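# Lift the scoop by its handle with the nearer arm

## Task

Using the gripper of the arm whose base was closer to the scoop when the scene began, finish with the scoop held by its handle. The fingers must clamp firmly across the handle, meeting it around the centre of their width, with the handle making up most of what lies between them. The centre of the pads must sit somewhere between the two ends of the handle. The commanded opening for that gripper must be well below the handle's width. The scoop must be held motionless, clearly raised above the table, and no part of that arm other than its fingers may touch it. Nothing else counts as achieved if it stays in place only because the robot is holding it, apart from this required grasp.

## Robot and tools

Robot: two six-joint arms, left_arm and right_arm, each with a parallel two-finger gripper. In the shared scene frame the origin lies on the table top between the arms, +z is up, +x reaches out over the table, and left_arm sits on the +y side. The names left and right do not refer to image sides. Base positions: left_arm at (-0.023, +0.374, 0) m with quat_wxyz (+0.999, 0, 0, +0.039); right_arm at (+0.018, -0.231, 0) m with quat_wxyz (+1.000, 0, 0, -0.024). Compare these with the scoop's starting location to decide which arm must do the grasp.

Gripper geometry: the fingers extend along the gripper's +z axis and close along its y axis. end_effector_position is the point between the pads, just under 1 cm short of the fingertips. The printed hand position can be inaccurate, more so when the arm is stretched far.

execute_actions takes "actions", a list holding at most one item. An empty list only reports the state. An item with "rows" (1 to 15 rows) and optional "steps" (1 to 15, default 15) is a motion; each step lasts 1/30 s, each row is used for one step, and the final row repeats if rows run out. An item with only "steps" (up to 300) is a wait with no new command. Optional "pictures": false omits the images. If a call is rejected, nothing is sent.

Each row has exactly 14 numbers, all in [-1, 1], covering both arms even when only one moves: left_arm waist, shoulder, elbow, wrist pitch, wrist yaw, wrist roll, gripper opening, then the same seven for right_arm. The six joint entries are offsets, not targets: they are added to the joint angles given in the most recent result that listed them (or, before any such result and for later calls in the same reply, to where the arm is when the action begins). They do not accumulate from row to row. Scale: 1.0 equals 1.202 rad for the waist, 1.258 for the shoulder, 1.238 for the elbow, 2.073 for wrist pitch, 2.022 for wrist yaw and for wrist roll. Writing all zeros does not hold still; it pulls the arm back to the reference angles. The opening entry is absolute: +1 fully open, -1 closed.

Joint ranges in radians, in column order: waist -2.618 to 3.054, shoulder 0.000 to 3.142, elbow 0.000 to 3.142, wrist pitch -1.571 to 1.571, wrist yaw -1.571 to 1.571, wrist roll -2.094 to 2.094. A request more than 0.036 rad outside a range is refused; the true stop may differ by up to 0.036 either way, and requests past it are clipped, which may produce a "joint sent to its limit" line (possibly about an earlier action). Friction can leave a joint about 0.031 rad off target, so very small offsets may not move it.

Speed: per step, each joint target may lead its measured angle by at most 0.202 rad (waist), 0.258 (shoulder), 0.238 (elbow), 0.573 (wrist pitch), 0.522 (wrist yaw and roll). If targets would shift the gripper more than 70 mm from where it is, all joints of that arm are scaled back. Big moves therefore need several actions.

Between calls the arms keep heading toward the last row sent, until everything nearly stops or a step is HELD; after that only a new action continues motion. The simulation keeps running while you think.

Results: a state line per arm with end_effector_position (m) and end_effector_quat_wxyz; Joint positions and Joint velocities per arm (six joints in rad and rad/s, then the pad gap in m and m/s, 0.087 m when fully open); grip_measured, the measured opening on the command scale. HELD marks steps where all or part of your row was not sent. "joint command not followed" means a clearance check altered or blocked joint targets; the rest of the row still ran. MOTOR HOT appears from 75 °C; OVER-TEMPERATURE FAULT means an arm was stopped (90 °C) or went limp and fell (100 °C). Holding loads heats motors.

Gripping: fingers are driven to the opening you write, as read by grip_measured (each gripper's reading may be off by about 1 mm). To hold, command about 0.02 below the current grip_measured for a secure grip; less margin grips more gently. Pads push up to roughly 20 N; a fast close can push harder and even spring open. Brief external tugs on held parts or pushes on loose objects may happen.

zoom_image: "camera" is one of cam_head_left, cam_head_right, cam_high, cam_low, cam_left_wrist, cam_right_wrist (all 504x504), and "region" is [x0, y0, x1, y1] in pixels from the top-left, no larger than 504 by 504; it enlarges part of that camera's latest image. Wrist camera frame: +z forward, +x right, +y down in the image.

Replying with no tool call ends everything.

Avoid: dropping or letting the scoop slip, knocking anything off the table, arms striking or pressing each other, slamming into the table or objects, and jerky, forceful closes.

Each tool is called after "Request:" in YAML: its name, and indented under it one key for each argument.

## Session

Request:
execute_actions:
  actions: []

Scene clock: 0.00 s of 4200.00 s.
left_arm: end_effector_position=(+0.2851, +0.2426, +0.2426) grip_measured=+0.994 end_effector_quat_wxyz=(+0.226, +0.915, +0.325, +0.082) | right_arm: end_effector_position=(+0.2953, -0.1531, +0.1172) grip_measured=+0.991 end_effector_quat_wxyz=(-0.045, -0.392, +0.919, -0.013)
Joint positions: left_arm=[-0.478  1.404  1.533 -1.263  0.218  2.01   0.087] | right_arm=[ 0.404  1.856  1.596 -1.399  0.031 -0.448  0.087]
Joint velocities: left_arm=[-0.012 -0.007 -0.002 -0.037 -0.125 -0.081 -0.   ] | right_arm=[-0.002  0.017 -0.017 -0.051 -0.037  0.095 -0.   ]

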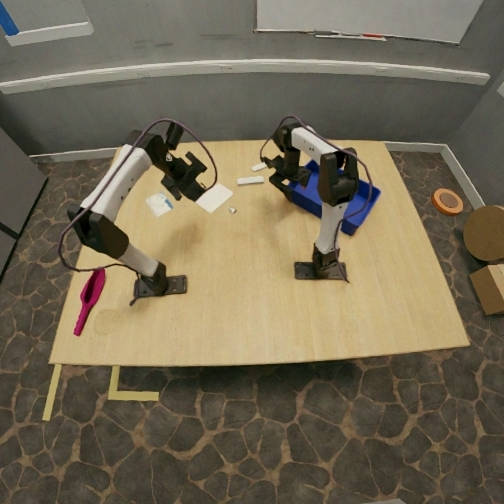

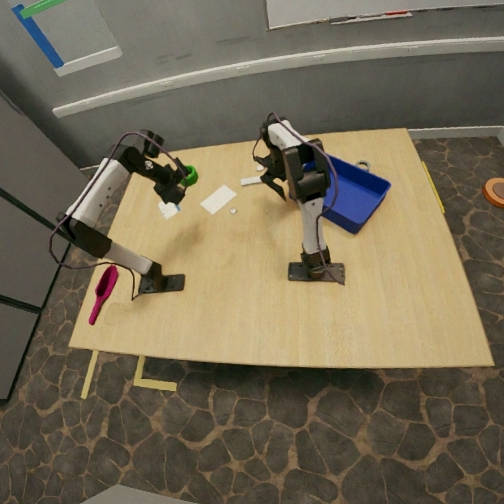

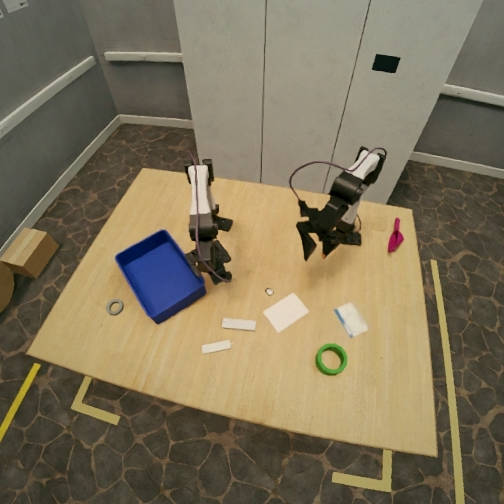

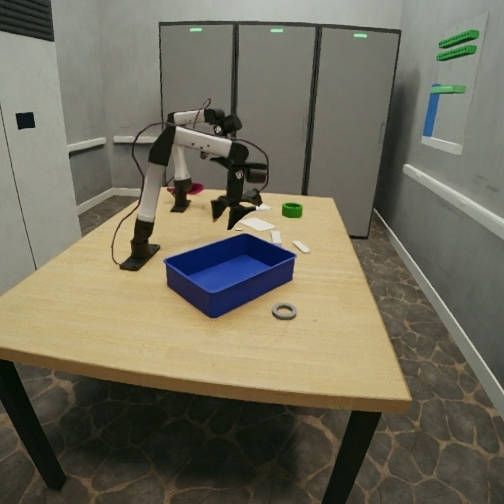

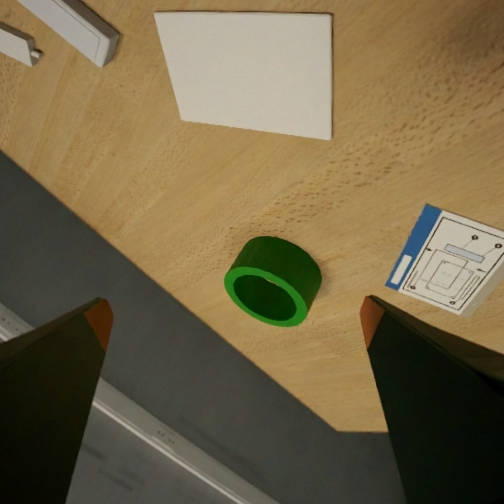

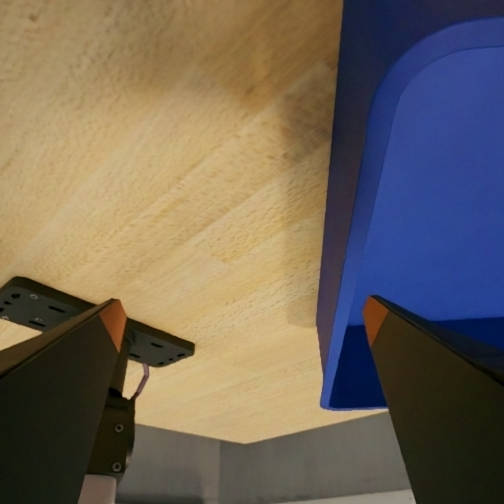

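Request:
execute_actions:
  actions:
    - {"rows":[[1,0.05,-0.08,-0.057,-0.108,-0.7,1,0,0,0,0,0,0,1]]}
  pictures: false

Request:
execute_actions:
  actions:
    - {"rows":[[1,0,0,0,0,-0.6,1,0,0,0,0,0,0,1]]}
  pictures: false

Request:
execute_actions:
  actions:
    - {"rows":[[0.8,0,0,0,0,0,1,0,0,0,0,0,0,1]]}
  pictures: false

Request:
execute_actions:
  actions:
    - {"steps":15}
  pictures: false

Scene clock: 1.77 s of 4200.00 s.
left_arm: end_effector_position=(+0.2005, +0.5164, +0.1798) grip_measured=+0.994 end_effector_quat_wxyz=(+0.088, +0.184, +0.978, +0.053) | right_arm: end_effector_position=(+0.2953, -0.1531, +0.1172) grip_measured=+0.991 end_effector_quat_wxyz=(-0.045, -0.392, +0.919, -0.013)
Joint positions: left_arm=[ 0.388  1.472  1.448 -1.343  0.024  0.837  0.087] | right_arm=[ 0.404  1.856  1.596 -1.399  0.031 -0.448  0.087]
Joint velocities: left_arm=[ 2.073 -0.007 -0.007 -0.007 -0.051 -1.575  0.001] | right_arm=[-0.017 -0.002 -0.002  0.007 -0.081  0.037  0.   ]
Steps of this call (steps 1 to 38: nothing new was sent; steps 39 to 53: all 15 steps of this action). Readings (joint positions):
39: left_arm=[-0.466 1.406 1.530 -1.267 0.210 1.968] | right_arm=[0.404 1.856 1.596 -1.399 0.031 -0.448]
40: left_arm=[-0.433 1.407 1.521 -1.275 0.193 1.908] | right_arm=[0.404 1.856 1.596 -1.399 0.031 -0.448]
42: left_arm=[-0.343 1.422 1.497 -1.295 0.151 1.779] | right_arm=[0.404 1.856 1.596 -1.399 0.031 -0.448]
46: left_arm=[-0.116 1.459 1.459 -1.326 0.082 1.452] | right_arm=[0.404 1.856 1.596 -1.399 0.031 -0.448]
53: the state above

Scene clock: 2.27 s of 4200.00 s.
left_arm: end_effector_position=(-0.0044, +0.6264, +0.1784) grip_measured=+0.994 end_effector_quat_wxyz=(-0.091, +0.790, -0.604, -0.053) | right_arm: end_effector_position=(+0.2953, -0.1531, +0.1172) grip_measured=+0.991 end_effector_quat_wxyz=(-0.045, -0.392, +0.919, -0.013)
Joint positions: left_arm=[ 1.48   1.472  1.448 -1.338  0.023 -0.28   0.087] | right_arm=[ 0.404  1.856  1.596 -1.399  0.031 -0.448  0.087]
Joint velocities: left_arm=[ 1.951 -0.002 -0.007 -0.066  0.022 -0.652  0.001] | right_arm=[-0.002 -0.007  0.017 -0.051 -0.022 -0.051  0.001]
Steps of this call (steps 1 to 15: all 15 steps of this action). Readings (joint positions):
1: left_arm=[0.461 1.472 1.448 -1.343 0.022 0.750] | right_arm=[0.404 1.856 1.596 -1.399 0.031 -0.448]
2: left_arm=[0.534 1.472 1.448 -1.342 0.023 0.652] | right_arm=[0.404 1.856 1.596 -1.399 0.031 -0.448]
4: left_arm=[0.679 1.472 1.448 -1.340 0.023 0.456] | right_arm=[0.404 1.856 1.596 -1.399 0.031 -0.448]
8: left_arm=[0.970 1.472 1.448 -1.338 0.023 0.065] | right_arm=[0.404 1.856 1.596 -1.399 0.031 -0.448]
15: the state above

Scene clock: 2.77 s of 4200.00 s.
left_arm: end_effector_position=(-0.2221, +0.5309, +0.1783) grip_measured=+0.994 end_effector_quat_wxyz=(-0.051, +0.981, -0.164, -0.092) | right_arm: end_effector_position=(+0.2953, -0.1531, +0.1172) grip_measured=+0.991 end_effector_quat_wxyz=(-0.045, -0.392, +0.919, -0.013)
Joint positions: left_arm=[ 2.449  1.472  1.448 -1.336  0.012 -0.284  0.087] | right_arm=[ 0.404  1.856  1.596 -1.399  0.031 -0.448  0.087]
Joint velocities: left_arm=[ 0.222  0.002  0.012 -0.037 -0.007  0.051  0.   ] | right_arm=[-0.002 -0.017 -0.012 -0.007  0.007 -0.037 -0.   ]
Steps of this call (steps 1 to 15: all 15 steps of this action). Readings (joint positions):
1: left_arm=[1.549 1.472 1.448 -1.338 0.023 -0.285] | right_arm=[0.404 1.856 1.596 -1.399 0.031 -0.448]
2: left_arm=[1.621 1.472 1.448 -1.337 0.024 -0.285] | right_arm=[0.404 1.856 1.596 -1.399 0.031 -0.448]
4: left_arm=[1.766 1.472 1.448 -1.337 0.024 -0.285] | right_arm=[0.404 1.856 1.596 -1.399 0.031 -0.448]
8: left_arm=[2.058 1.472 1.448 -1.336 0.024 -0.284] | right_arm=[0.404 1.856 1.596 -1.399 0.031 -0.448]
15: the state above

Scene clock: 3.27 s of 4200.00 s.
left_arm: end_effector_position=(-0.2221, +0.5310, +0.1783) grip_measured=+0.994 end_effector_quat_wxyz=(-0.052, +0.981, -0.164, -0.092) | right_arm: end_effector_position=(+0.2953, -0.1531, +0.1172) grip_measured=+0.991 end_effector_quat_wxyz=(-0.045, -0.392, +0.919, -0.013)
Joint positions: left_arm=[ 2.449  1.472  1.448 -1.336  0.013 -0.284  0.087] | right_arm=[ 0.404  1.856  1.596 -1.399  0.031 -0.448  0.087]
Joint velocities: left_arm=[-0.027  0.007  0.007  0.022  0.095  0.022 -0.001] | right_arm=[-0.002 -0.002  0.017 -0.022  0.007 -0.037 -0.   ]
Steps of this call (steps 1 to 15: the robot went on to your last target). Readings (joint positions):
1: left_arm=[2.451 1.472 1.448 -1.336 0.012 -0.284] | right_arm=[0.404 1.856 1.596 -1.399 0.031 -0.448]
2: left_arm=[2.450 1.472 1.448 -1.336 0.013 -0.284] | right_arm=[0.404 1.856 1.596 -1.399 0.031 -0.448]
4: left_arm=[2.449 1.472 1.448 -1.336 0.013 -0.284] | right_arm=[0.404 1.856 1.596 -1.399 0.031 -0.448]
8: left_arm=[2.449 1.472 1.448 -1.336 0.013 -0.284] | right_arm=[0.404 1.856 1.596 -1.399 0.031 -0.448]
15: the state above
All arms were judged still, so your last target was given up. Only a new action makes them travel on or press farther. Fingers that are still opening or closing keep moving.

Request:
execute_actions:
  actions:
    - {"rows":[[-0.21,0.048,-0.09,-0.03,-0.015,-0.25,1,0,0,0,0,0,0,1]]}
  pictures: false

Request:
execute_actions:
  actions:
    - {"steps":10}

Scene clock: 4.07 s of 4200.00 s.
left_arm: end_effector_position=(-0.1495, +0.5686, +0.1390) grip_measured=+0.994 end_effector_quat_wxyz=(+0.006, +0.998, -0.055, +0.003) | right_arm: end_effector_position=(+0.2953, -0.1531, +0.1172) grip_measured=+0.991 end_effector_quat_wxyz=(-0.045, -0.392, +0.919, -0.013)
Joint positions: left_arm=[ 2.189  1.54   1.343 -1.386 -0.004 -0.763  0.087] | right_arm=[ 0.404  1.856  1.596 -1.399  0.031 -0.448  0.087]
Joint velocities: left_arm=[ 0.007 -0.012 -0.002  0.007  0.022 -0.154 -0.001] | right_arm=[ 0.017  0.002 -0.012  0.037  0.007 -0.007  0.001]
Steps of this call (steps 1 to 9: nothing new was sent; steps 10 to 24: all 15 steps of this action). Readings (joint positions):
10: left_arm=[2.427 1.474 1.439 -1.335 0.000 -0.352] | right_arm=[0.404 1.856 1.596 -1.399 0.031 -0.448]
11: left_arm=[2.375 1.478 1.419 -1.338 -0.011 -0.439] | right_arm=[0.404 1.856 1.596 -1.399 0.031 -0.448]
13: left_arm=[2.253 1.505 1.377 -1.352 -0.010 -0.562] | right_arm=[0.404 1.856 1.596 -1.399 0.031 -0.448]
17: left_arm=[2.188 1.540 1.343 -1.377 -0.003 -0.690] | right_arm=[0.404 1.856 1.596 -1.399 0.031 -0.448]
24: the state above

Scene clock: 4.40 s of 4200.00 s.
left_arm: end_effector_position=(-0.1493, +0.5691, +0.1390) grip_measured=+0.994 end_effector_quat_wxyz=(+0.006, +0.999, -0.047, +0.003) | right_arm: end_effector_position=(+0.2953, -0.1531, +0.1172) grip_measured=+0.991 end_effector_quat_wxyz=(-0.045, -0.392, +0.919, -0.013)
Joint positions: left_arm=[ 2.189  1.54   1.343 -1.387 -0.004 -0.78   0.087] | right_arm=[ 0.404  1.856  1.596 -1.399  0.031 -0.448  0.087]
Joint velocities: left_arm=[-0.017 -0.007  0.007  0.066 -0.11   0.037  0.   ] | right_arm=[-0.007  0.007  0.012 -0.051  0.066  0.022  0.002]
Steps of this call (steps 1 to 10: the robot went on to your last target). Readings (joint positions):
1: left_arm=[2.189 1.540 1.343 -1.386 -0.004 -0.767] | right_arm=[0.404 1.856 1.596 -1.399 0.031 -0.448]
2: left_arm=[2.189 1.540 1.343 -1.386 -0.004 -0.770] | right_arm=[0.404 1.856 1.596 -1.399 0.031 -0.448]
4: left_arm=[2.189 1.540 1.343 -1.387 -0.004 -0.774] | right_arm=[0.404 1.856 1.596 -1.399 0.031 -0.448]
8: left_arm=[2.189 1.540 1.343 -1.387 -0.004 -0.779] | right_arm=[0.404 1.856 1.596 -1.399 0.031 -0.448]
10: the state above

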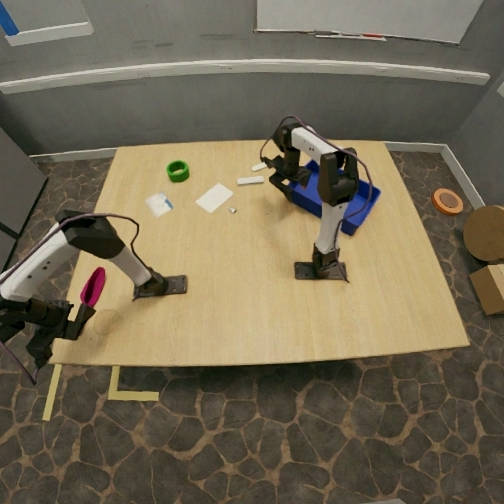

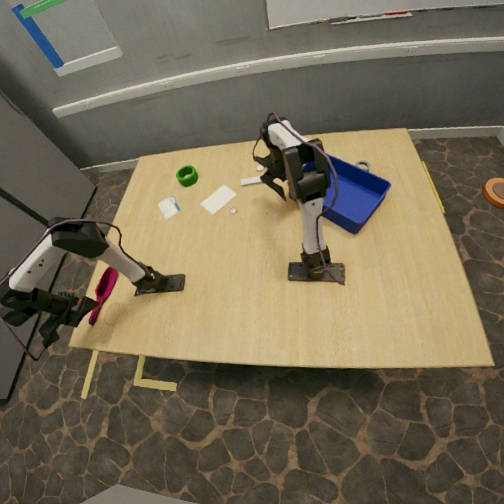

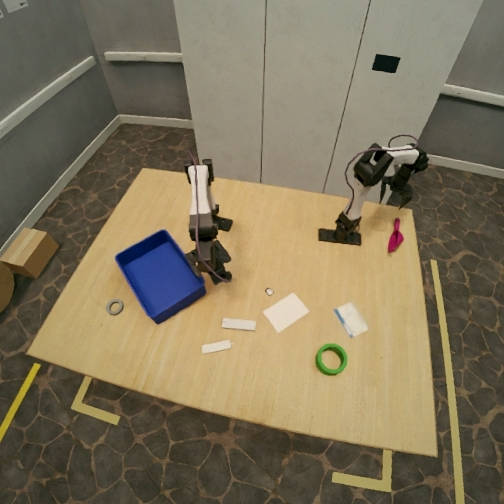

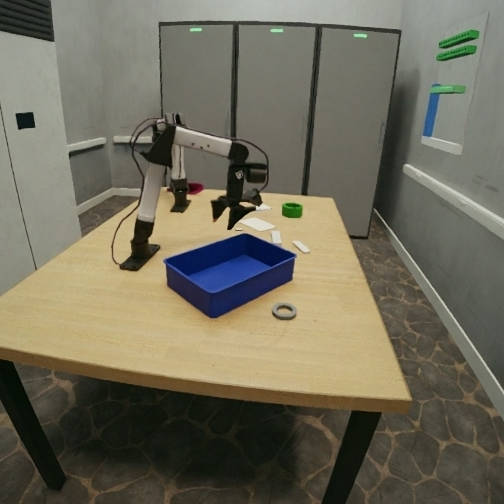

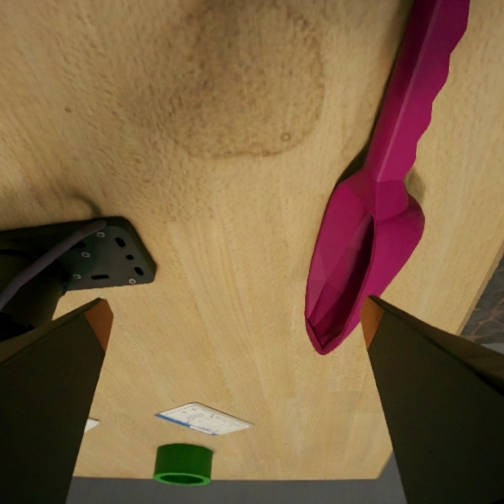

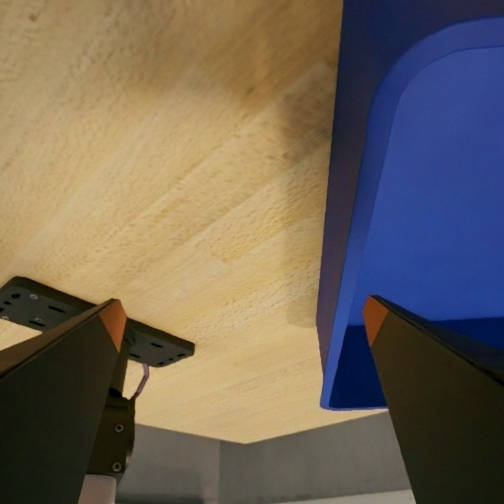

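Request:
execute_actions:
  actions:
    - {"rows":[[-0.04,0.04,0,0.04,0,-0.03,1,0,0,0,0,0,0,1],[-0.08,0.08,0,0.08,0,-0.06,0.8,0,0,0,0,0,0,1],[-0.12,0.12,-0.03,0.12,0,-0.087,0.7,0,0,0,0,0,0,1],[-0.138,0.16,-0.05,0.15,0,-0.087,0.6,0,0,0,0,0,0,1],[-0.138,0.194,-0.068,0.172,0,-0.087,0.5,0,0,0,0,0,0,1]]}

Scene clock: 5.83 s of 4200.00 s.
left_arm: end_effector_position=(-0.1397, +0.6382, +0.0469) grip_measured=+0.500 end_effector_quat_wxyz=(+0.017, +0.999, -0.051, +0.009) | right_arm: end_effector_position=(+0.2953, -0.1531, +0.1172) grip_measured=+0.991 end_effector_quat_wxyz=(-0.045, -0.392, +0.919, -0.013)
Joint positions: left_arm=[ 2.022  1.802  1.259 -1.066 -0.003 -0.938  0.066] | right_arm=[ 0.404  1.856  1.596 -1.399  0.031 -0.448  0.087]
Joint velocities: left_arm=[ 0.012  0.007 -0.007  0.154 -0.051 -0.022 -0.   ] | right_arm=[-0.017 -0.007 -0.012 -0.007 -0.066  0.066 -0.001]
Steps of this call (steps 1 to 28: the robot went on to your last target; steps 29 to 43: all 15 steps of this action). Readings (joint positions):
29: left_arm=[2.185 1.543 1.343 -1.384 -0.005 -0.790] | right_arm=[0.404 1.856 1.596 -1.399 0.031 -0.448]
30: left_arm=[2.170 1.555 1.343 -1.369 -0.007 -0.808] | right_arm=[0.404 1.856 1.596 -1.399 0.031 -0.448]
32: left_arm=[2.108 1.612 1.340 -1.303 -0.009 -0.853] | right_arm=[0.404 1.856 1.596 -1.399 0.031 -0.448]
36: left_arm=[2.027 1.769 1.288 -1.137 -0.005 -0.904] | right_arm=[0.404 1.856 1.596 -1.399 0.031 -0.448]
43: the state above

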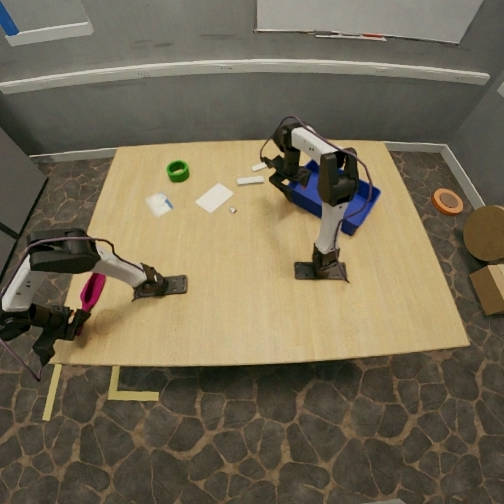

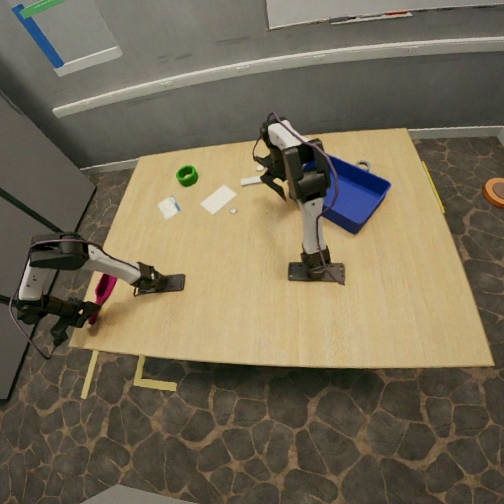

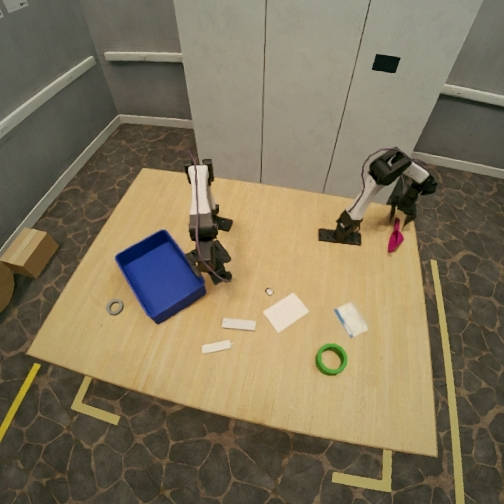

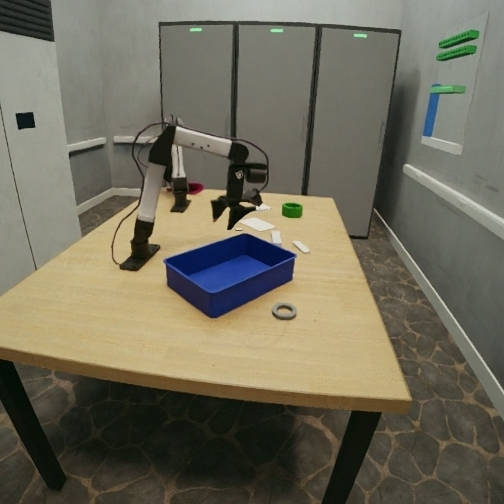

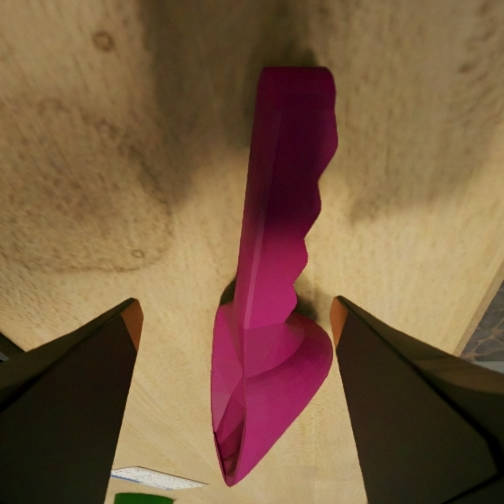

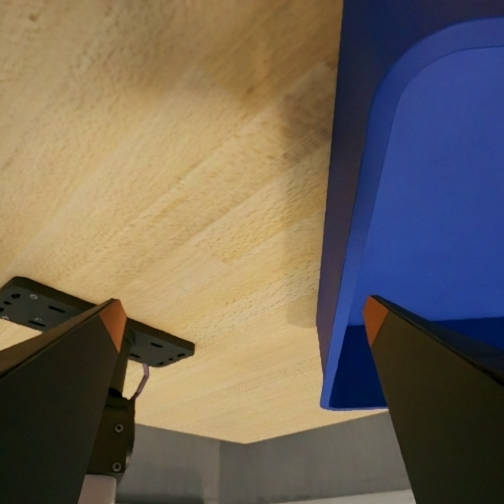

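Request:
execute_actions:
  actions:
    - {"rows":[[0,0,0,0.04,0,0.02,0.5,0,0,0,0,0,0,1],[0,0,0,0.07,0,0.03,0.5,0,0,0,0,0,0,1],[0,0.02,0,0.092,0,0.03,0.5,0,0,0,0,0,0,1],[0,0.03,0,0.092,0,0.03,0.5,0,0,0,0,0,0,1],[0,0.04,-0.02,0.092,0,0.03,0.5,0,0,0,0,0,0,1],[0,0.05,-0.035,0.092,0,0.03,0.5,0,0,0,0,0,0,1],[0,0.058,-0.05,0.092,0,0.03,0.5,0,0,0,0,0,0,1]]}

Scene clock: 6.97 s of 4200.00 s.
left_arm: end_effector_position=(-0.1487, +0.6515, +0.0115) grip_measured=+0.500 end_effector_quat_wxyz=(-0.001, +0.997, -0.076, -0.002) | right_arm: end_effector_position=(+0.2953, -0.1531, +0.1172) grip_measured=+0.991 end_effector_quat_wxyz=(-0.045, -0.392, +0.919, -0.013)
Joint positions: left_arm=[ 2.022  1.875  1.209 -0.902 -0.002 -0.888  0.066] | right_arm=[ 0.404  1.856  1.596 -1.399  0.031 -0.448  0.087]
Joint velocities: left_arm=[-0.007 -0.002  0.002 -0.037  0.051  0.007  0.001] | right_arm=[ 0.002  0.012 -0.017  0.022 -0.037  0.051 -0.001]
Steps of this call (steps 1 to 19: the robot went on to your last target; steps 20 to 34: all 15 steps of this action). Readings (joint positions):
20: left_arm=[2.022 1.802 1.259 -1.045 -0.003 -0.942] | right_arm=[0.404 1.856 1.596 -1.399 0.031 -0.448]
21: left_arm=[2.022 1.802 1.259 -1.033 -0.003 -0.932] | right_arm=[0.404 1.856 1.596 -1.399 0.031 -0.448]
23: left_arm=[2.022 1.807 1.259 -0.987 -0.003 -0.915] | right_arm=[0.404 1.856 1.596 -1.399 0.031 -0.448]
27: left_arm=[2.022 1.846 1.239 -0.916 -0.003 -0.897] | right_arm=[0.404 1.856 1.596 -1.399 0.031 -0.448]
34: the state above

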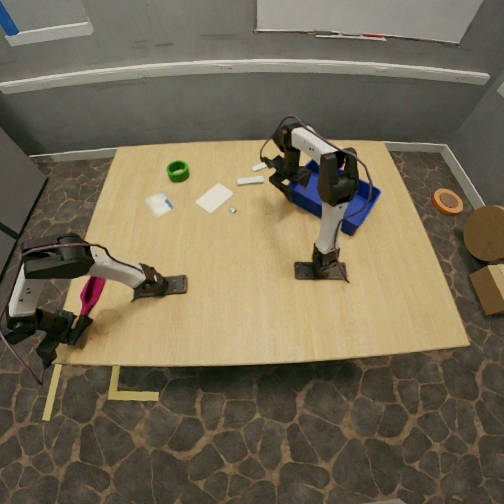

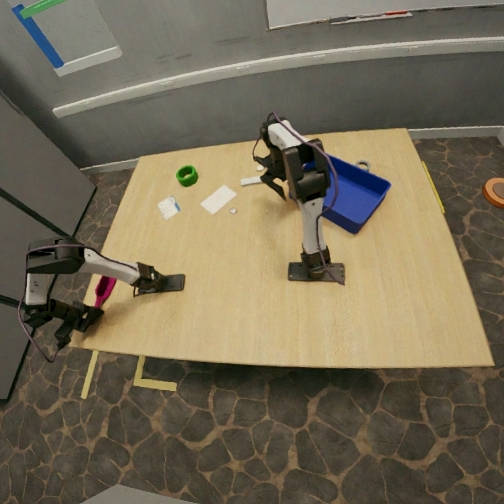

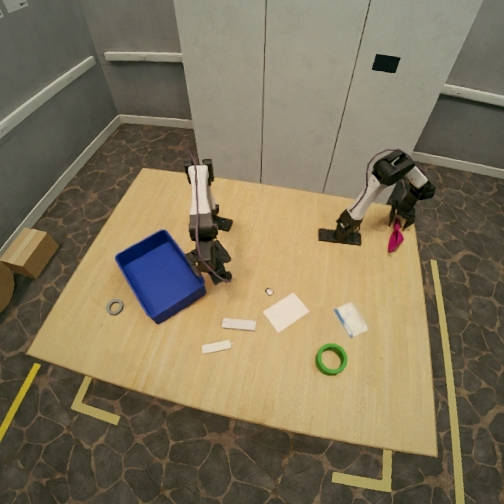

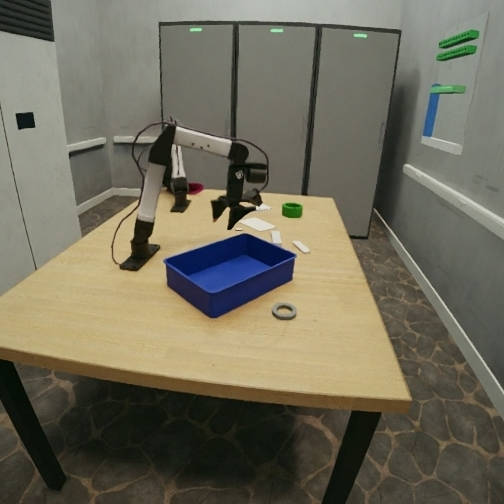

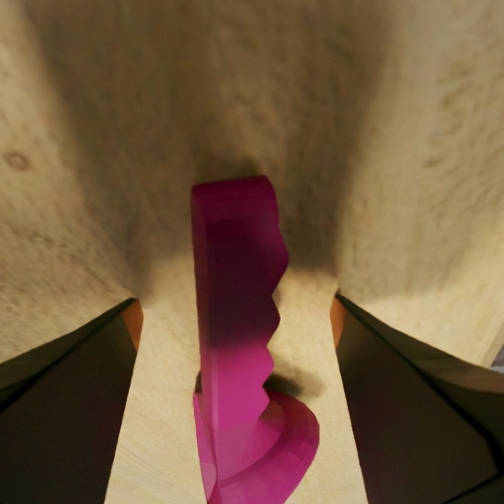

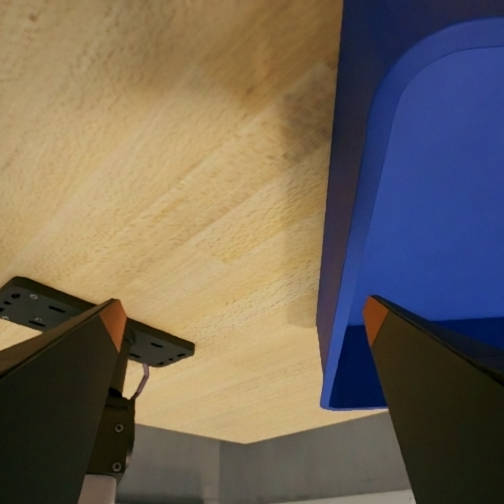

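Request:
execute_actions:
  actions:
    - {"rows":[[0,0,-0.025,0.015,0,0,0.4,0,0,0,0,0,0,1],[0,0,-0.025,0.015,0,0,0.3,0,0,0,0,0,0,1],[0,0,-0.025,0.015,0,0,0.2,0,0,0,0,0,0,1],[0,0,-0.025,0.015,0,0,0.1,0,0,0,0,0,0,1],[0,0,-0.025,0.015,0,0,0,0,0,0,0,0,0,1],[0,0,-0.025,0.015,0,0,-0.1,0,0,0,0,0,0,1],[0,0,-0.025,0.015,0,0,-0.18,0,0,0,0,0,0,1],[0,0,-0.025,0.015,0,0,-0.26,0,0,0,0,0,0,1],[0,0,-0.025,0.015,0,0,-0.34,0,0,0,0,0,0,1],[0,0,-0.025,0.015,0,0,-0.42,0,0,0,0,0,0,1],[0,0,-0.025,0.015,0,0,-0.5,0,0,0,0,0,0,1],[0,0,-0.025,0.015,0,0,-0.58,0,0,0,0,0,0,1],[0,0,-0.025,0.015,0,0,-0.7,0,0,0,0,0,0,1]]}
  pictures: false

Request:
execute_actions:
  actions:
    - {"steps":12}

Scene clock: 8.07 s of 4200.00 s.
left_arm: end_effector_position=(-0.1496, +0.6571, +0.0106) grip_measured=-0.498 end_effector_quat_wxyz=(-0.014, +0.997, -0.076, -0.003) | right_arm: end_effector_position=(+0.2953, -0.1531, +0.1172) grip_measured=+0.991 end_effector_quat_wxyz=(-0.045, -0.392, +0.919, -0.013)
Joint positions: left_arm=[ 2.022  1.875  1.205 -0.875  0.01  -0.888  0.022] | right_arm=[ 0.404  1.856  1.596 -1.399  0.031 -0.448  0.087]
Joint velocities: left_arm=[-0.017 -0.002  0.007  0.037  0.037 -0.037 -0.001] | right_arm=[ 0.002  0.002 -0.017 -0.022 -0.037 -0.051 -0.002]
Steps of this call (steps 1 to 15: the robot went on to your last target; steps 16 to 18: nothing new was sent; steps 19 to 33: all 15 steps of this action). Readings (joint positions):
19: left_arm=[2.022 1.875 1.208 -0.896 -0.002 -0.885] | right_arm=[0.404 1.856 1.596 -1.399 0.031 -0.448]
20: left_arm=[2.022 1.875 1.206 -0.892 0.001 -0.885] | right_arm=[0.404 1.856 1.596 -1.399 0.031 -0.448]
22: left_arm=[2.022 1.875 1.206 -0.885 0.006 -0.885] | right_arm=[0.404 1.856 1.596 -1.399 0.031 -0.448]
26: left_arm=[2.022 1.875 1.205 -0.878 0.009 -0.885] | right_arm=[0.404 1.856 1.596 -1.399 0.031 -0.448]
33: the state above

Scene clock: 8.47 s of 4200.00 s.
left_arm: end_effector_position=(-0.1496, +0.6571, +0.0106) grip_measured=-0.498 end_effector_quat_wxyz=(-0.014, +0.997, -0.076, -0.003) | right_arm: end_effector_position=(+0.2953, -0.1531, +0.1172) grip_measured=+0.991 end_effector_quat_wxyz=(-0.045, -0.392, +0.919, -0.013)
Joint positions: left_arm=[ 2.022  1.875  1.205 -0.875  0.01  -0.888  0.022] | right_arm=[ 0.404  1.856  1.596 -1.399  0.031 -0.448  0.087]
Joint velocities: left_arm=[ 0.002 -0.012 -0.007 -0.066 -0.037  0.007  0.   ] | right_arm=[-0.007 -0.027  0.012  0.037  0.066 -0.051 -0.001]
Steps of this call (steps 1 to 12: the robot went on to your last target). Readings (joint positions):
1: left_arm=[2.022 1.875 1.205 -0.875 0.010 -0.888] | right_arm=[0.404 1.856 1.596 -1.399 0.031 -0.448]
2: left_arm=[2.022 1.875 1.205 -0.875 0.010 -0.888] | right_arm=[0.404 1.856 1.596 -1.399 0.031 -0.448]
4: left_arm=[2.022 1.875 1.205 -0.875 0.010 -0.888] | right_arm=[0.404 1.856 1.596 -1.399 0.031 -0.448]
8: left_arm=[2.022 1.875 1.205 -0.875 0.010 -0.888] | right_arm=[0.404 1.856 1.596 -1.399 0.031 -0.448]
12: the state above

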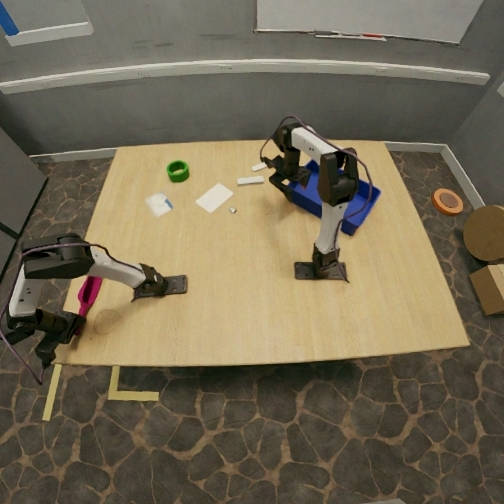

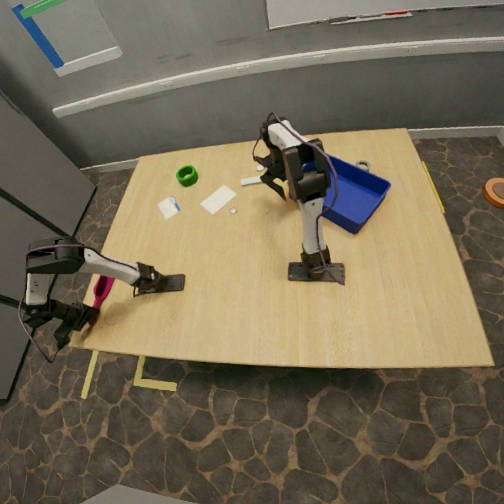

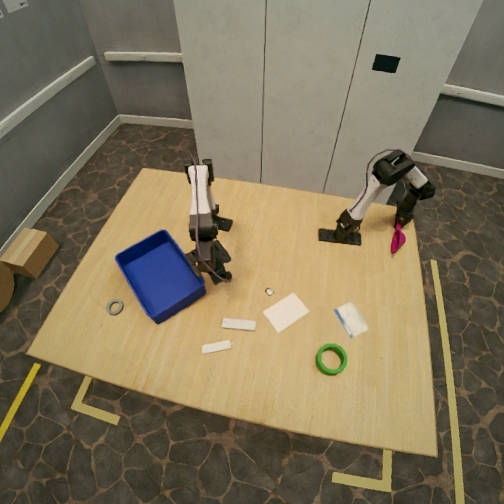

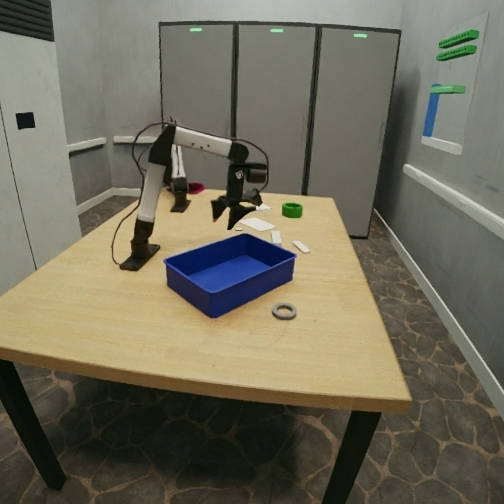

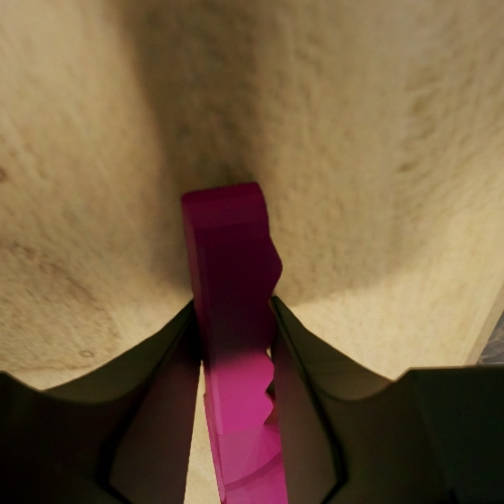

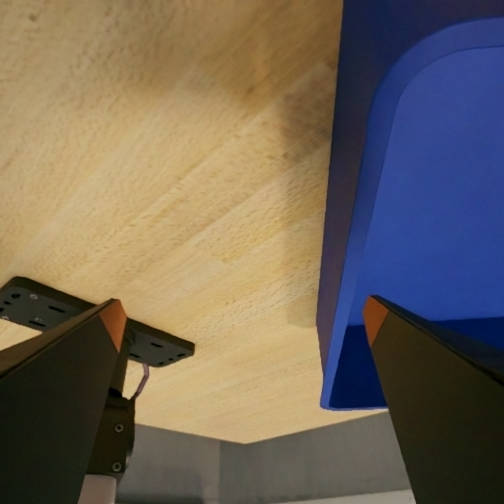

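Request:
execute_actions:
  actions:
    - {"rows":[[0,-0.02,0,-0.02,0,0,-0.7,0,0,0,0,0,0,1],[0,-0.04,0.01,-0.035,0,0,-0.7,0,0,0,0,0,0,1],[0,-0.06,0.02,-0.05,0,0,-0.7,0,0,0,0,0,0,1],[0,-0.08,0.03,-0.07,0,0,-0.7,0,0,0,0,0,0,1],[0,-0.1,0.04,-0.09,0,0,-0.7,0,0,0,0,0,0,1],[0,-0.12,0.05,-0.11,0,0,-0.7,0,0,0,0,0,0,1],[0,-0.14,0.06,-0.13,0,0,-0.7,0,0,0,0,0,0,1],[0,-0.16,0.08,-0.15,0,0,-0.7,0,0,0,0,0,0,1],[0,-0.18,0.1,-0.17,0,0,-0.7,0,0,0,0,0,0,1],[0,-0.2,0.12,-0.19,0,0,-0.7,0,0,0,0,0,0,1],[0,-0.22,0.14,-0.21,0,0,-0.7,0,0,0,0,0,0,1],[0,-0.24,0.16,-0.23,0,0,-0.7,0,0,0,0,0,0,1],[0,-0.26,0.18,-0.25,0,0,-0.7,0,0,0,0,0,0,1]]}
  pictures: false

Request:
execute_actions:
  actions:
    - {"steps":30}

Scene clock: 9.70 s of 4200.00 s.
left_arm: end_effector_position=(-0.1345, +0.6314, +0.1457) grip_measured=-0.530 end_effector_quat_wxyz=(-0.059, +0.995, -0.077, -0.035) | right_arm: end_effector_position=(+0.2953, -0.1531, +0.1172) grip_measured=+0.991 end_effector_quat_wxyz=(-0.045, -0.392, +0.919, -0.013)
Joint positions: left_arm=[ 2.022  1.567  1.4   -1.266  0.01  -0.888  0.021] | right_arm=[ 0.404  1.856  1.596 -1.399  0.031 -0.448  0.087]
Joint velocities: left_arm=[ 0.002 -0.569  0.418 -0.755  0.007 -0.037 -0.   ] | right_arm=[ 0.002  0.002  0.017  0.022  0.007  0.037 -0.   ]
Steps of this call (steps 1 to 15: the robot went on to your last target; steps 16 to 22: nothing new was sent; steps 23 to 37: all 15 steps of this action). Readings (joint positions):
23: left_arm=[2.022 1.874 1.205 -0.876 0.010 -0.888] | right_arm=[0.404 1.856 1.596 -1.399 0.031 -0.448]
24: left_arm=[2.022 1.870 1.205 -0.882 0.010 -0.888] | right_arm=[0.404 1.856 1.596 -1.399 0.031 -0.448]
26: left_arm=[2.022 1.848 1.205 -0.913 0.010 -0.888] | right_arm=[0.404 1.856 1.596 -1.399 0.031 -0.448]
30: left_arm=[2.022 1.749 1.237 -1.032 0.010 -0.888] | right_arm=[0.404 1.856 1.596 -1.399 0.031 -0.448]
37: the state above

Scene clock: 10.70 s of 4200.00 s.
left_arm: end_effector_position=(-0.1219, +0.6099, +0.1561) grip_measured=-0.530 end_effector_quat_wxyz=(-0.031, +0.996, -0.077, -0.015) | right_arm: end_effector_position=(+0.2953, -0.1531, +0.1172) grip_measured=+0.991 end_effector_quat_wxyz=(-0.045, -0.392, +0.919, -0.013)
Joint positions: left_arm=[ 2.022  1.542  1.418 -1.378  0.01  -0.888  0.021] | right_arm=[ 0.404  1.856  1.596 -1.399  0.031 -0.448  0.087]
Joint velocities: left_arm=[ 0.002  0.007 -0.007 -0.007 -0.037 -0.051  0.   ] | right_arm=[-0.002 -0.007 -0.022 -0.11  -0.095 -0.007  0.   ]
Steps of this call (steps 1 to 30: the robot went on to your last target). Readings (joint positions):
1: left_arm=[2.022 1.551 1.412 -1.287 0.010 -0.888] | right_arm=[0.404 1.856 1.596 -1.399 0.031 -0.448]
2: left_arm=[2.022 1.542 1.417 -1.305 0.010 -0.888] | right_arm=[0.404 1.856 1.596 -1.399 0.031 -0.448]
4: left_arm=[2.022 1.541 1.418 -1.333 0.010 -0.888] | right_arm=[0.404 1.856 1.596 -1.399 0.031 -0.448]
8: left_arm=[2.022 1.542 1.418 -1.363 0.010 -0.888] | right_arm=[0.404 1.856 1.596 -1.399 0.031 -0.448]
30: the state above
All arms were judged still, so your last target was given up. Only a new action makes them travel on or press farther. Fingers that are still opening or closing keep moving.

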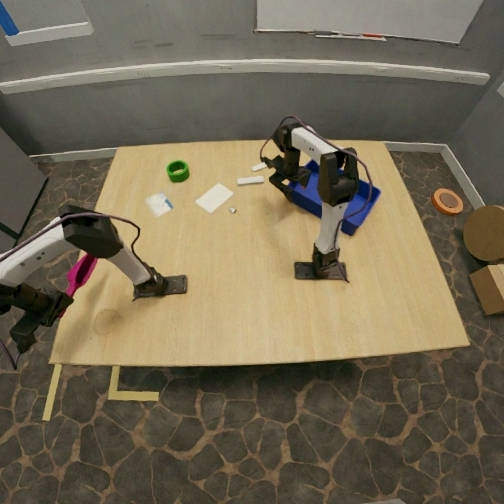

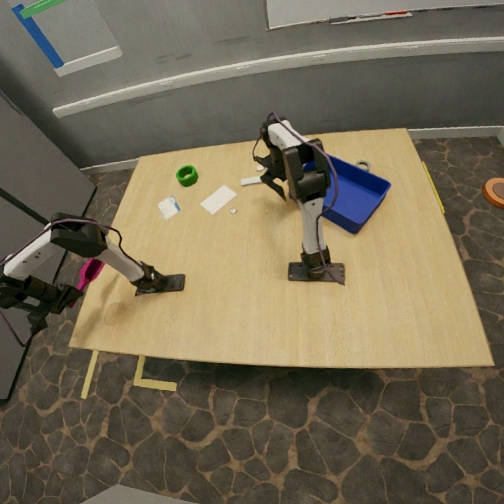

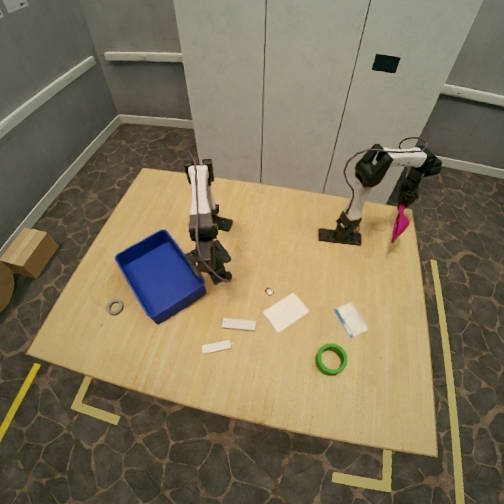

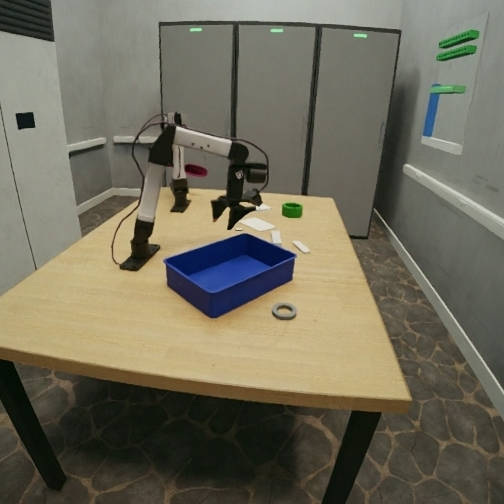

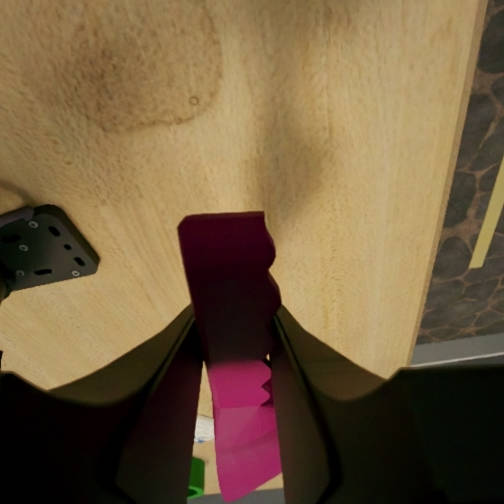

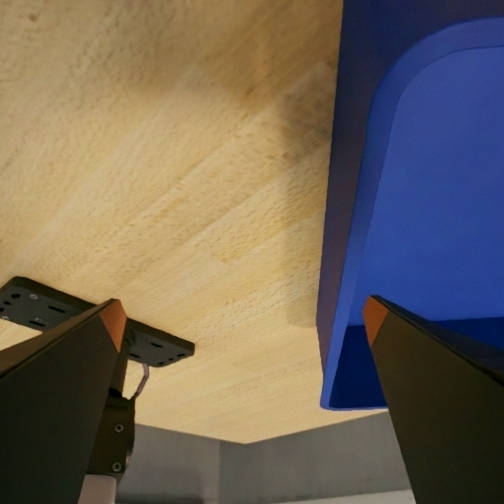

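Request:
finished_scene:
  scene: 2

The scene is finished: the task was done.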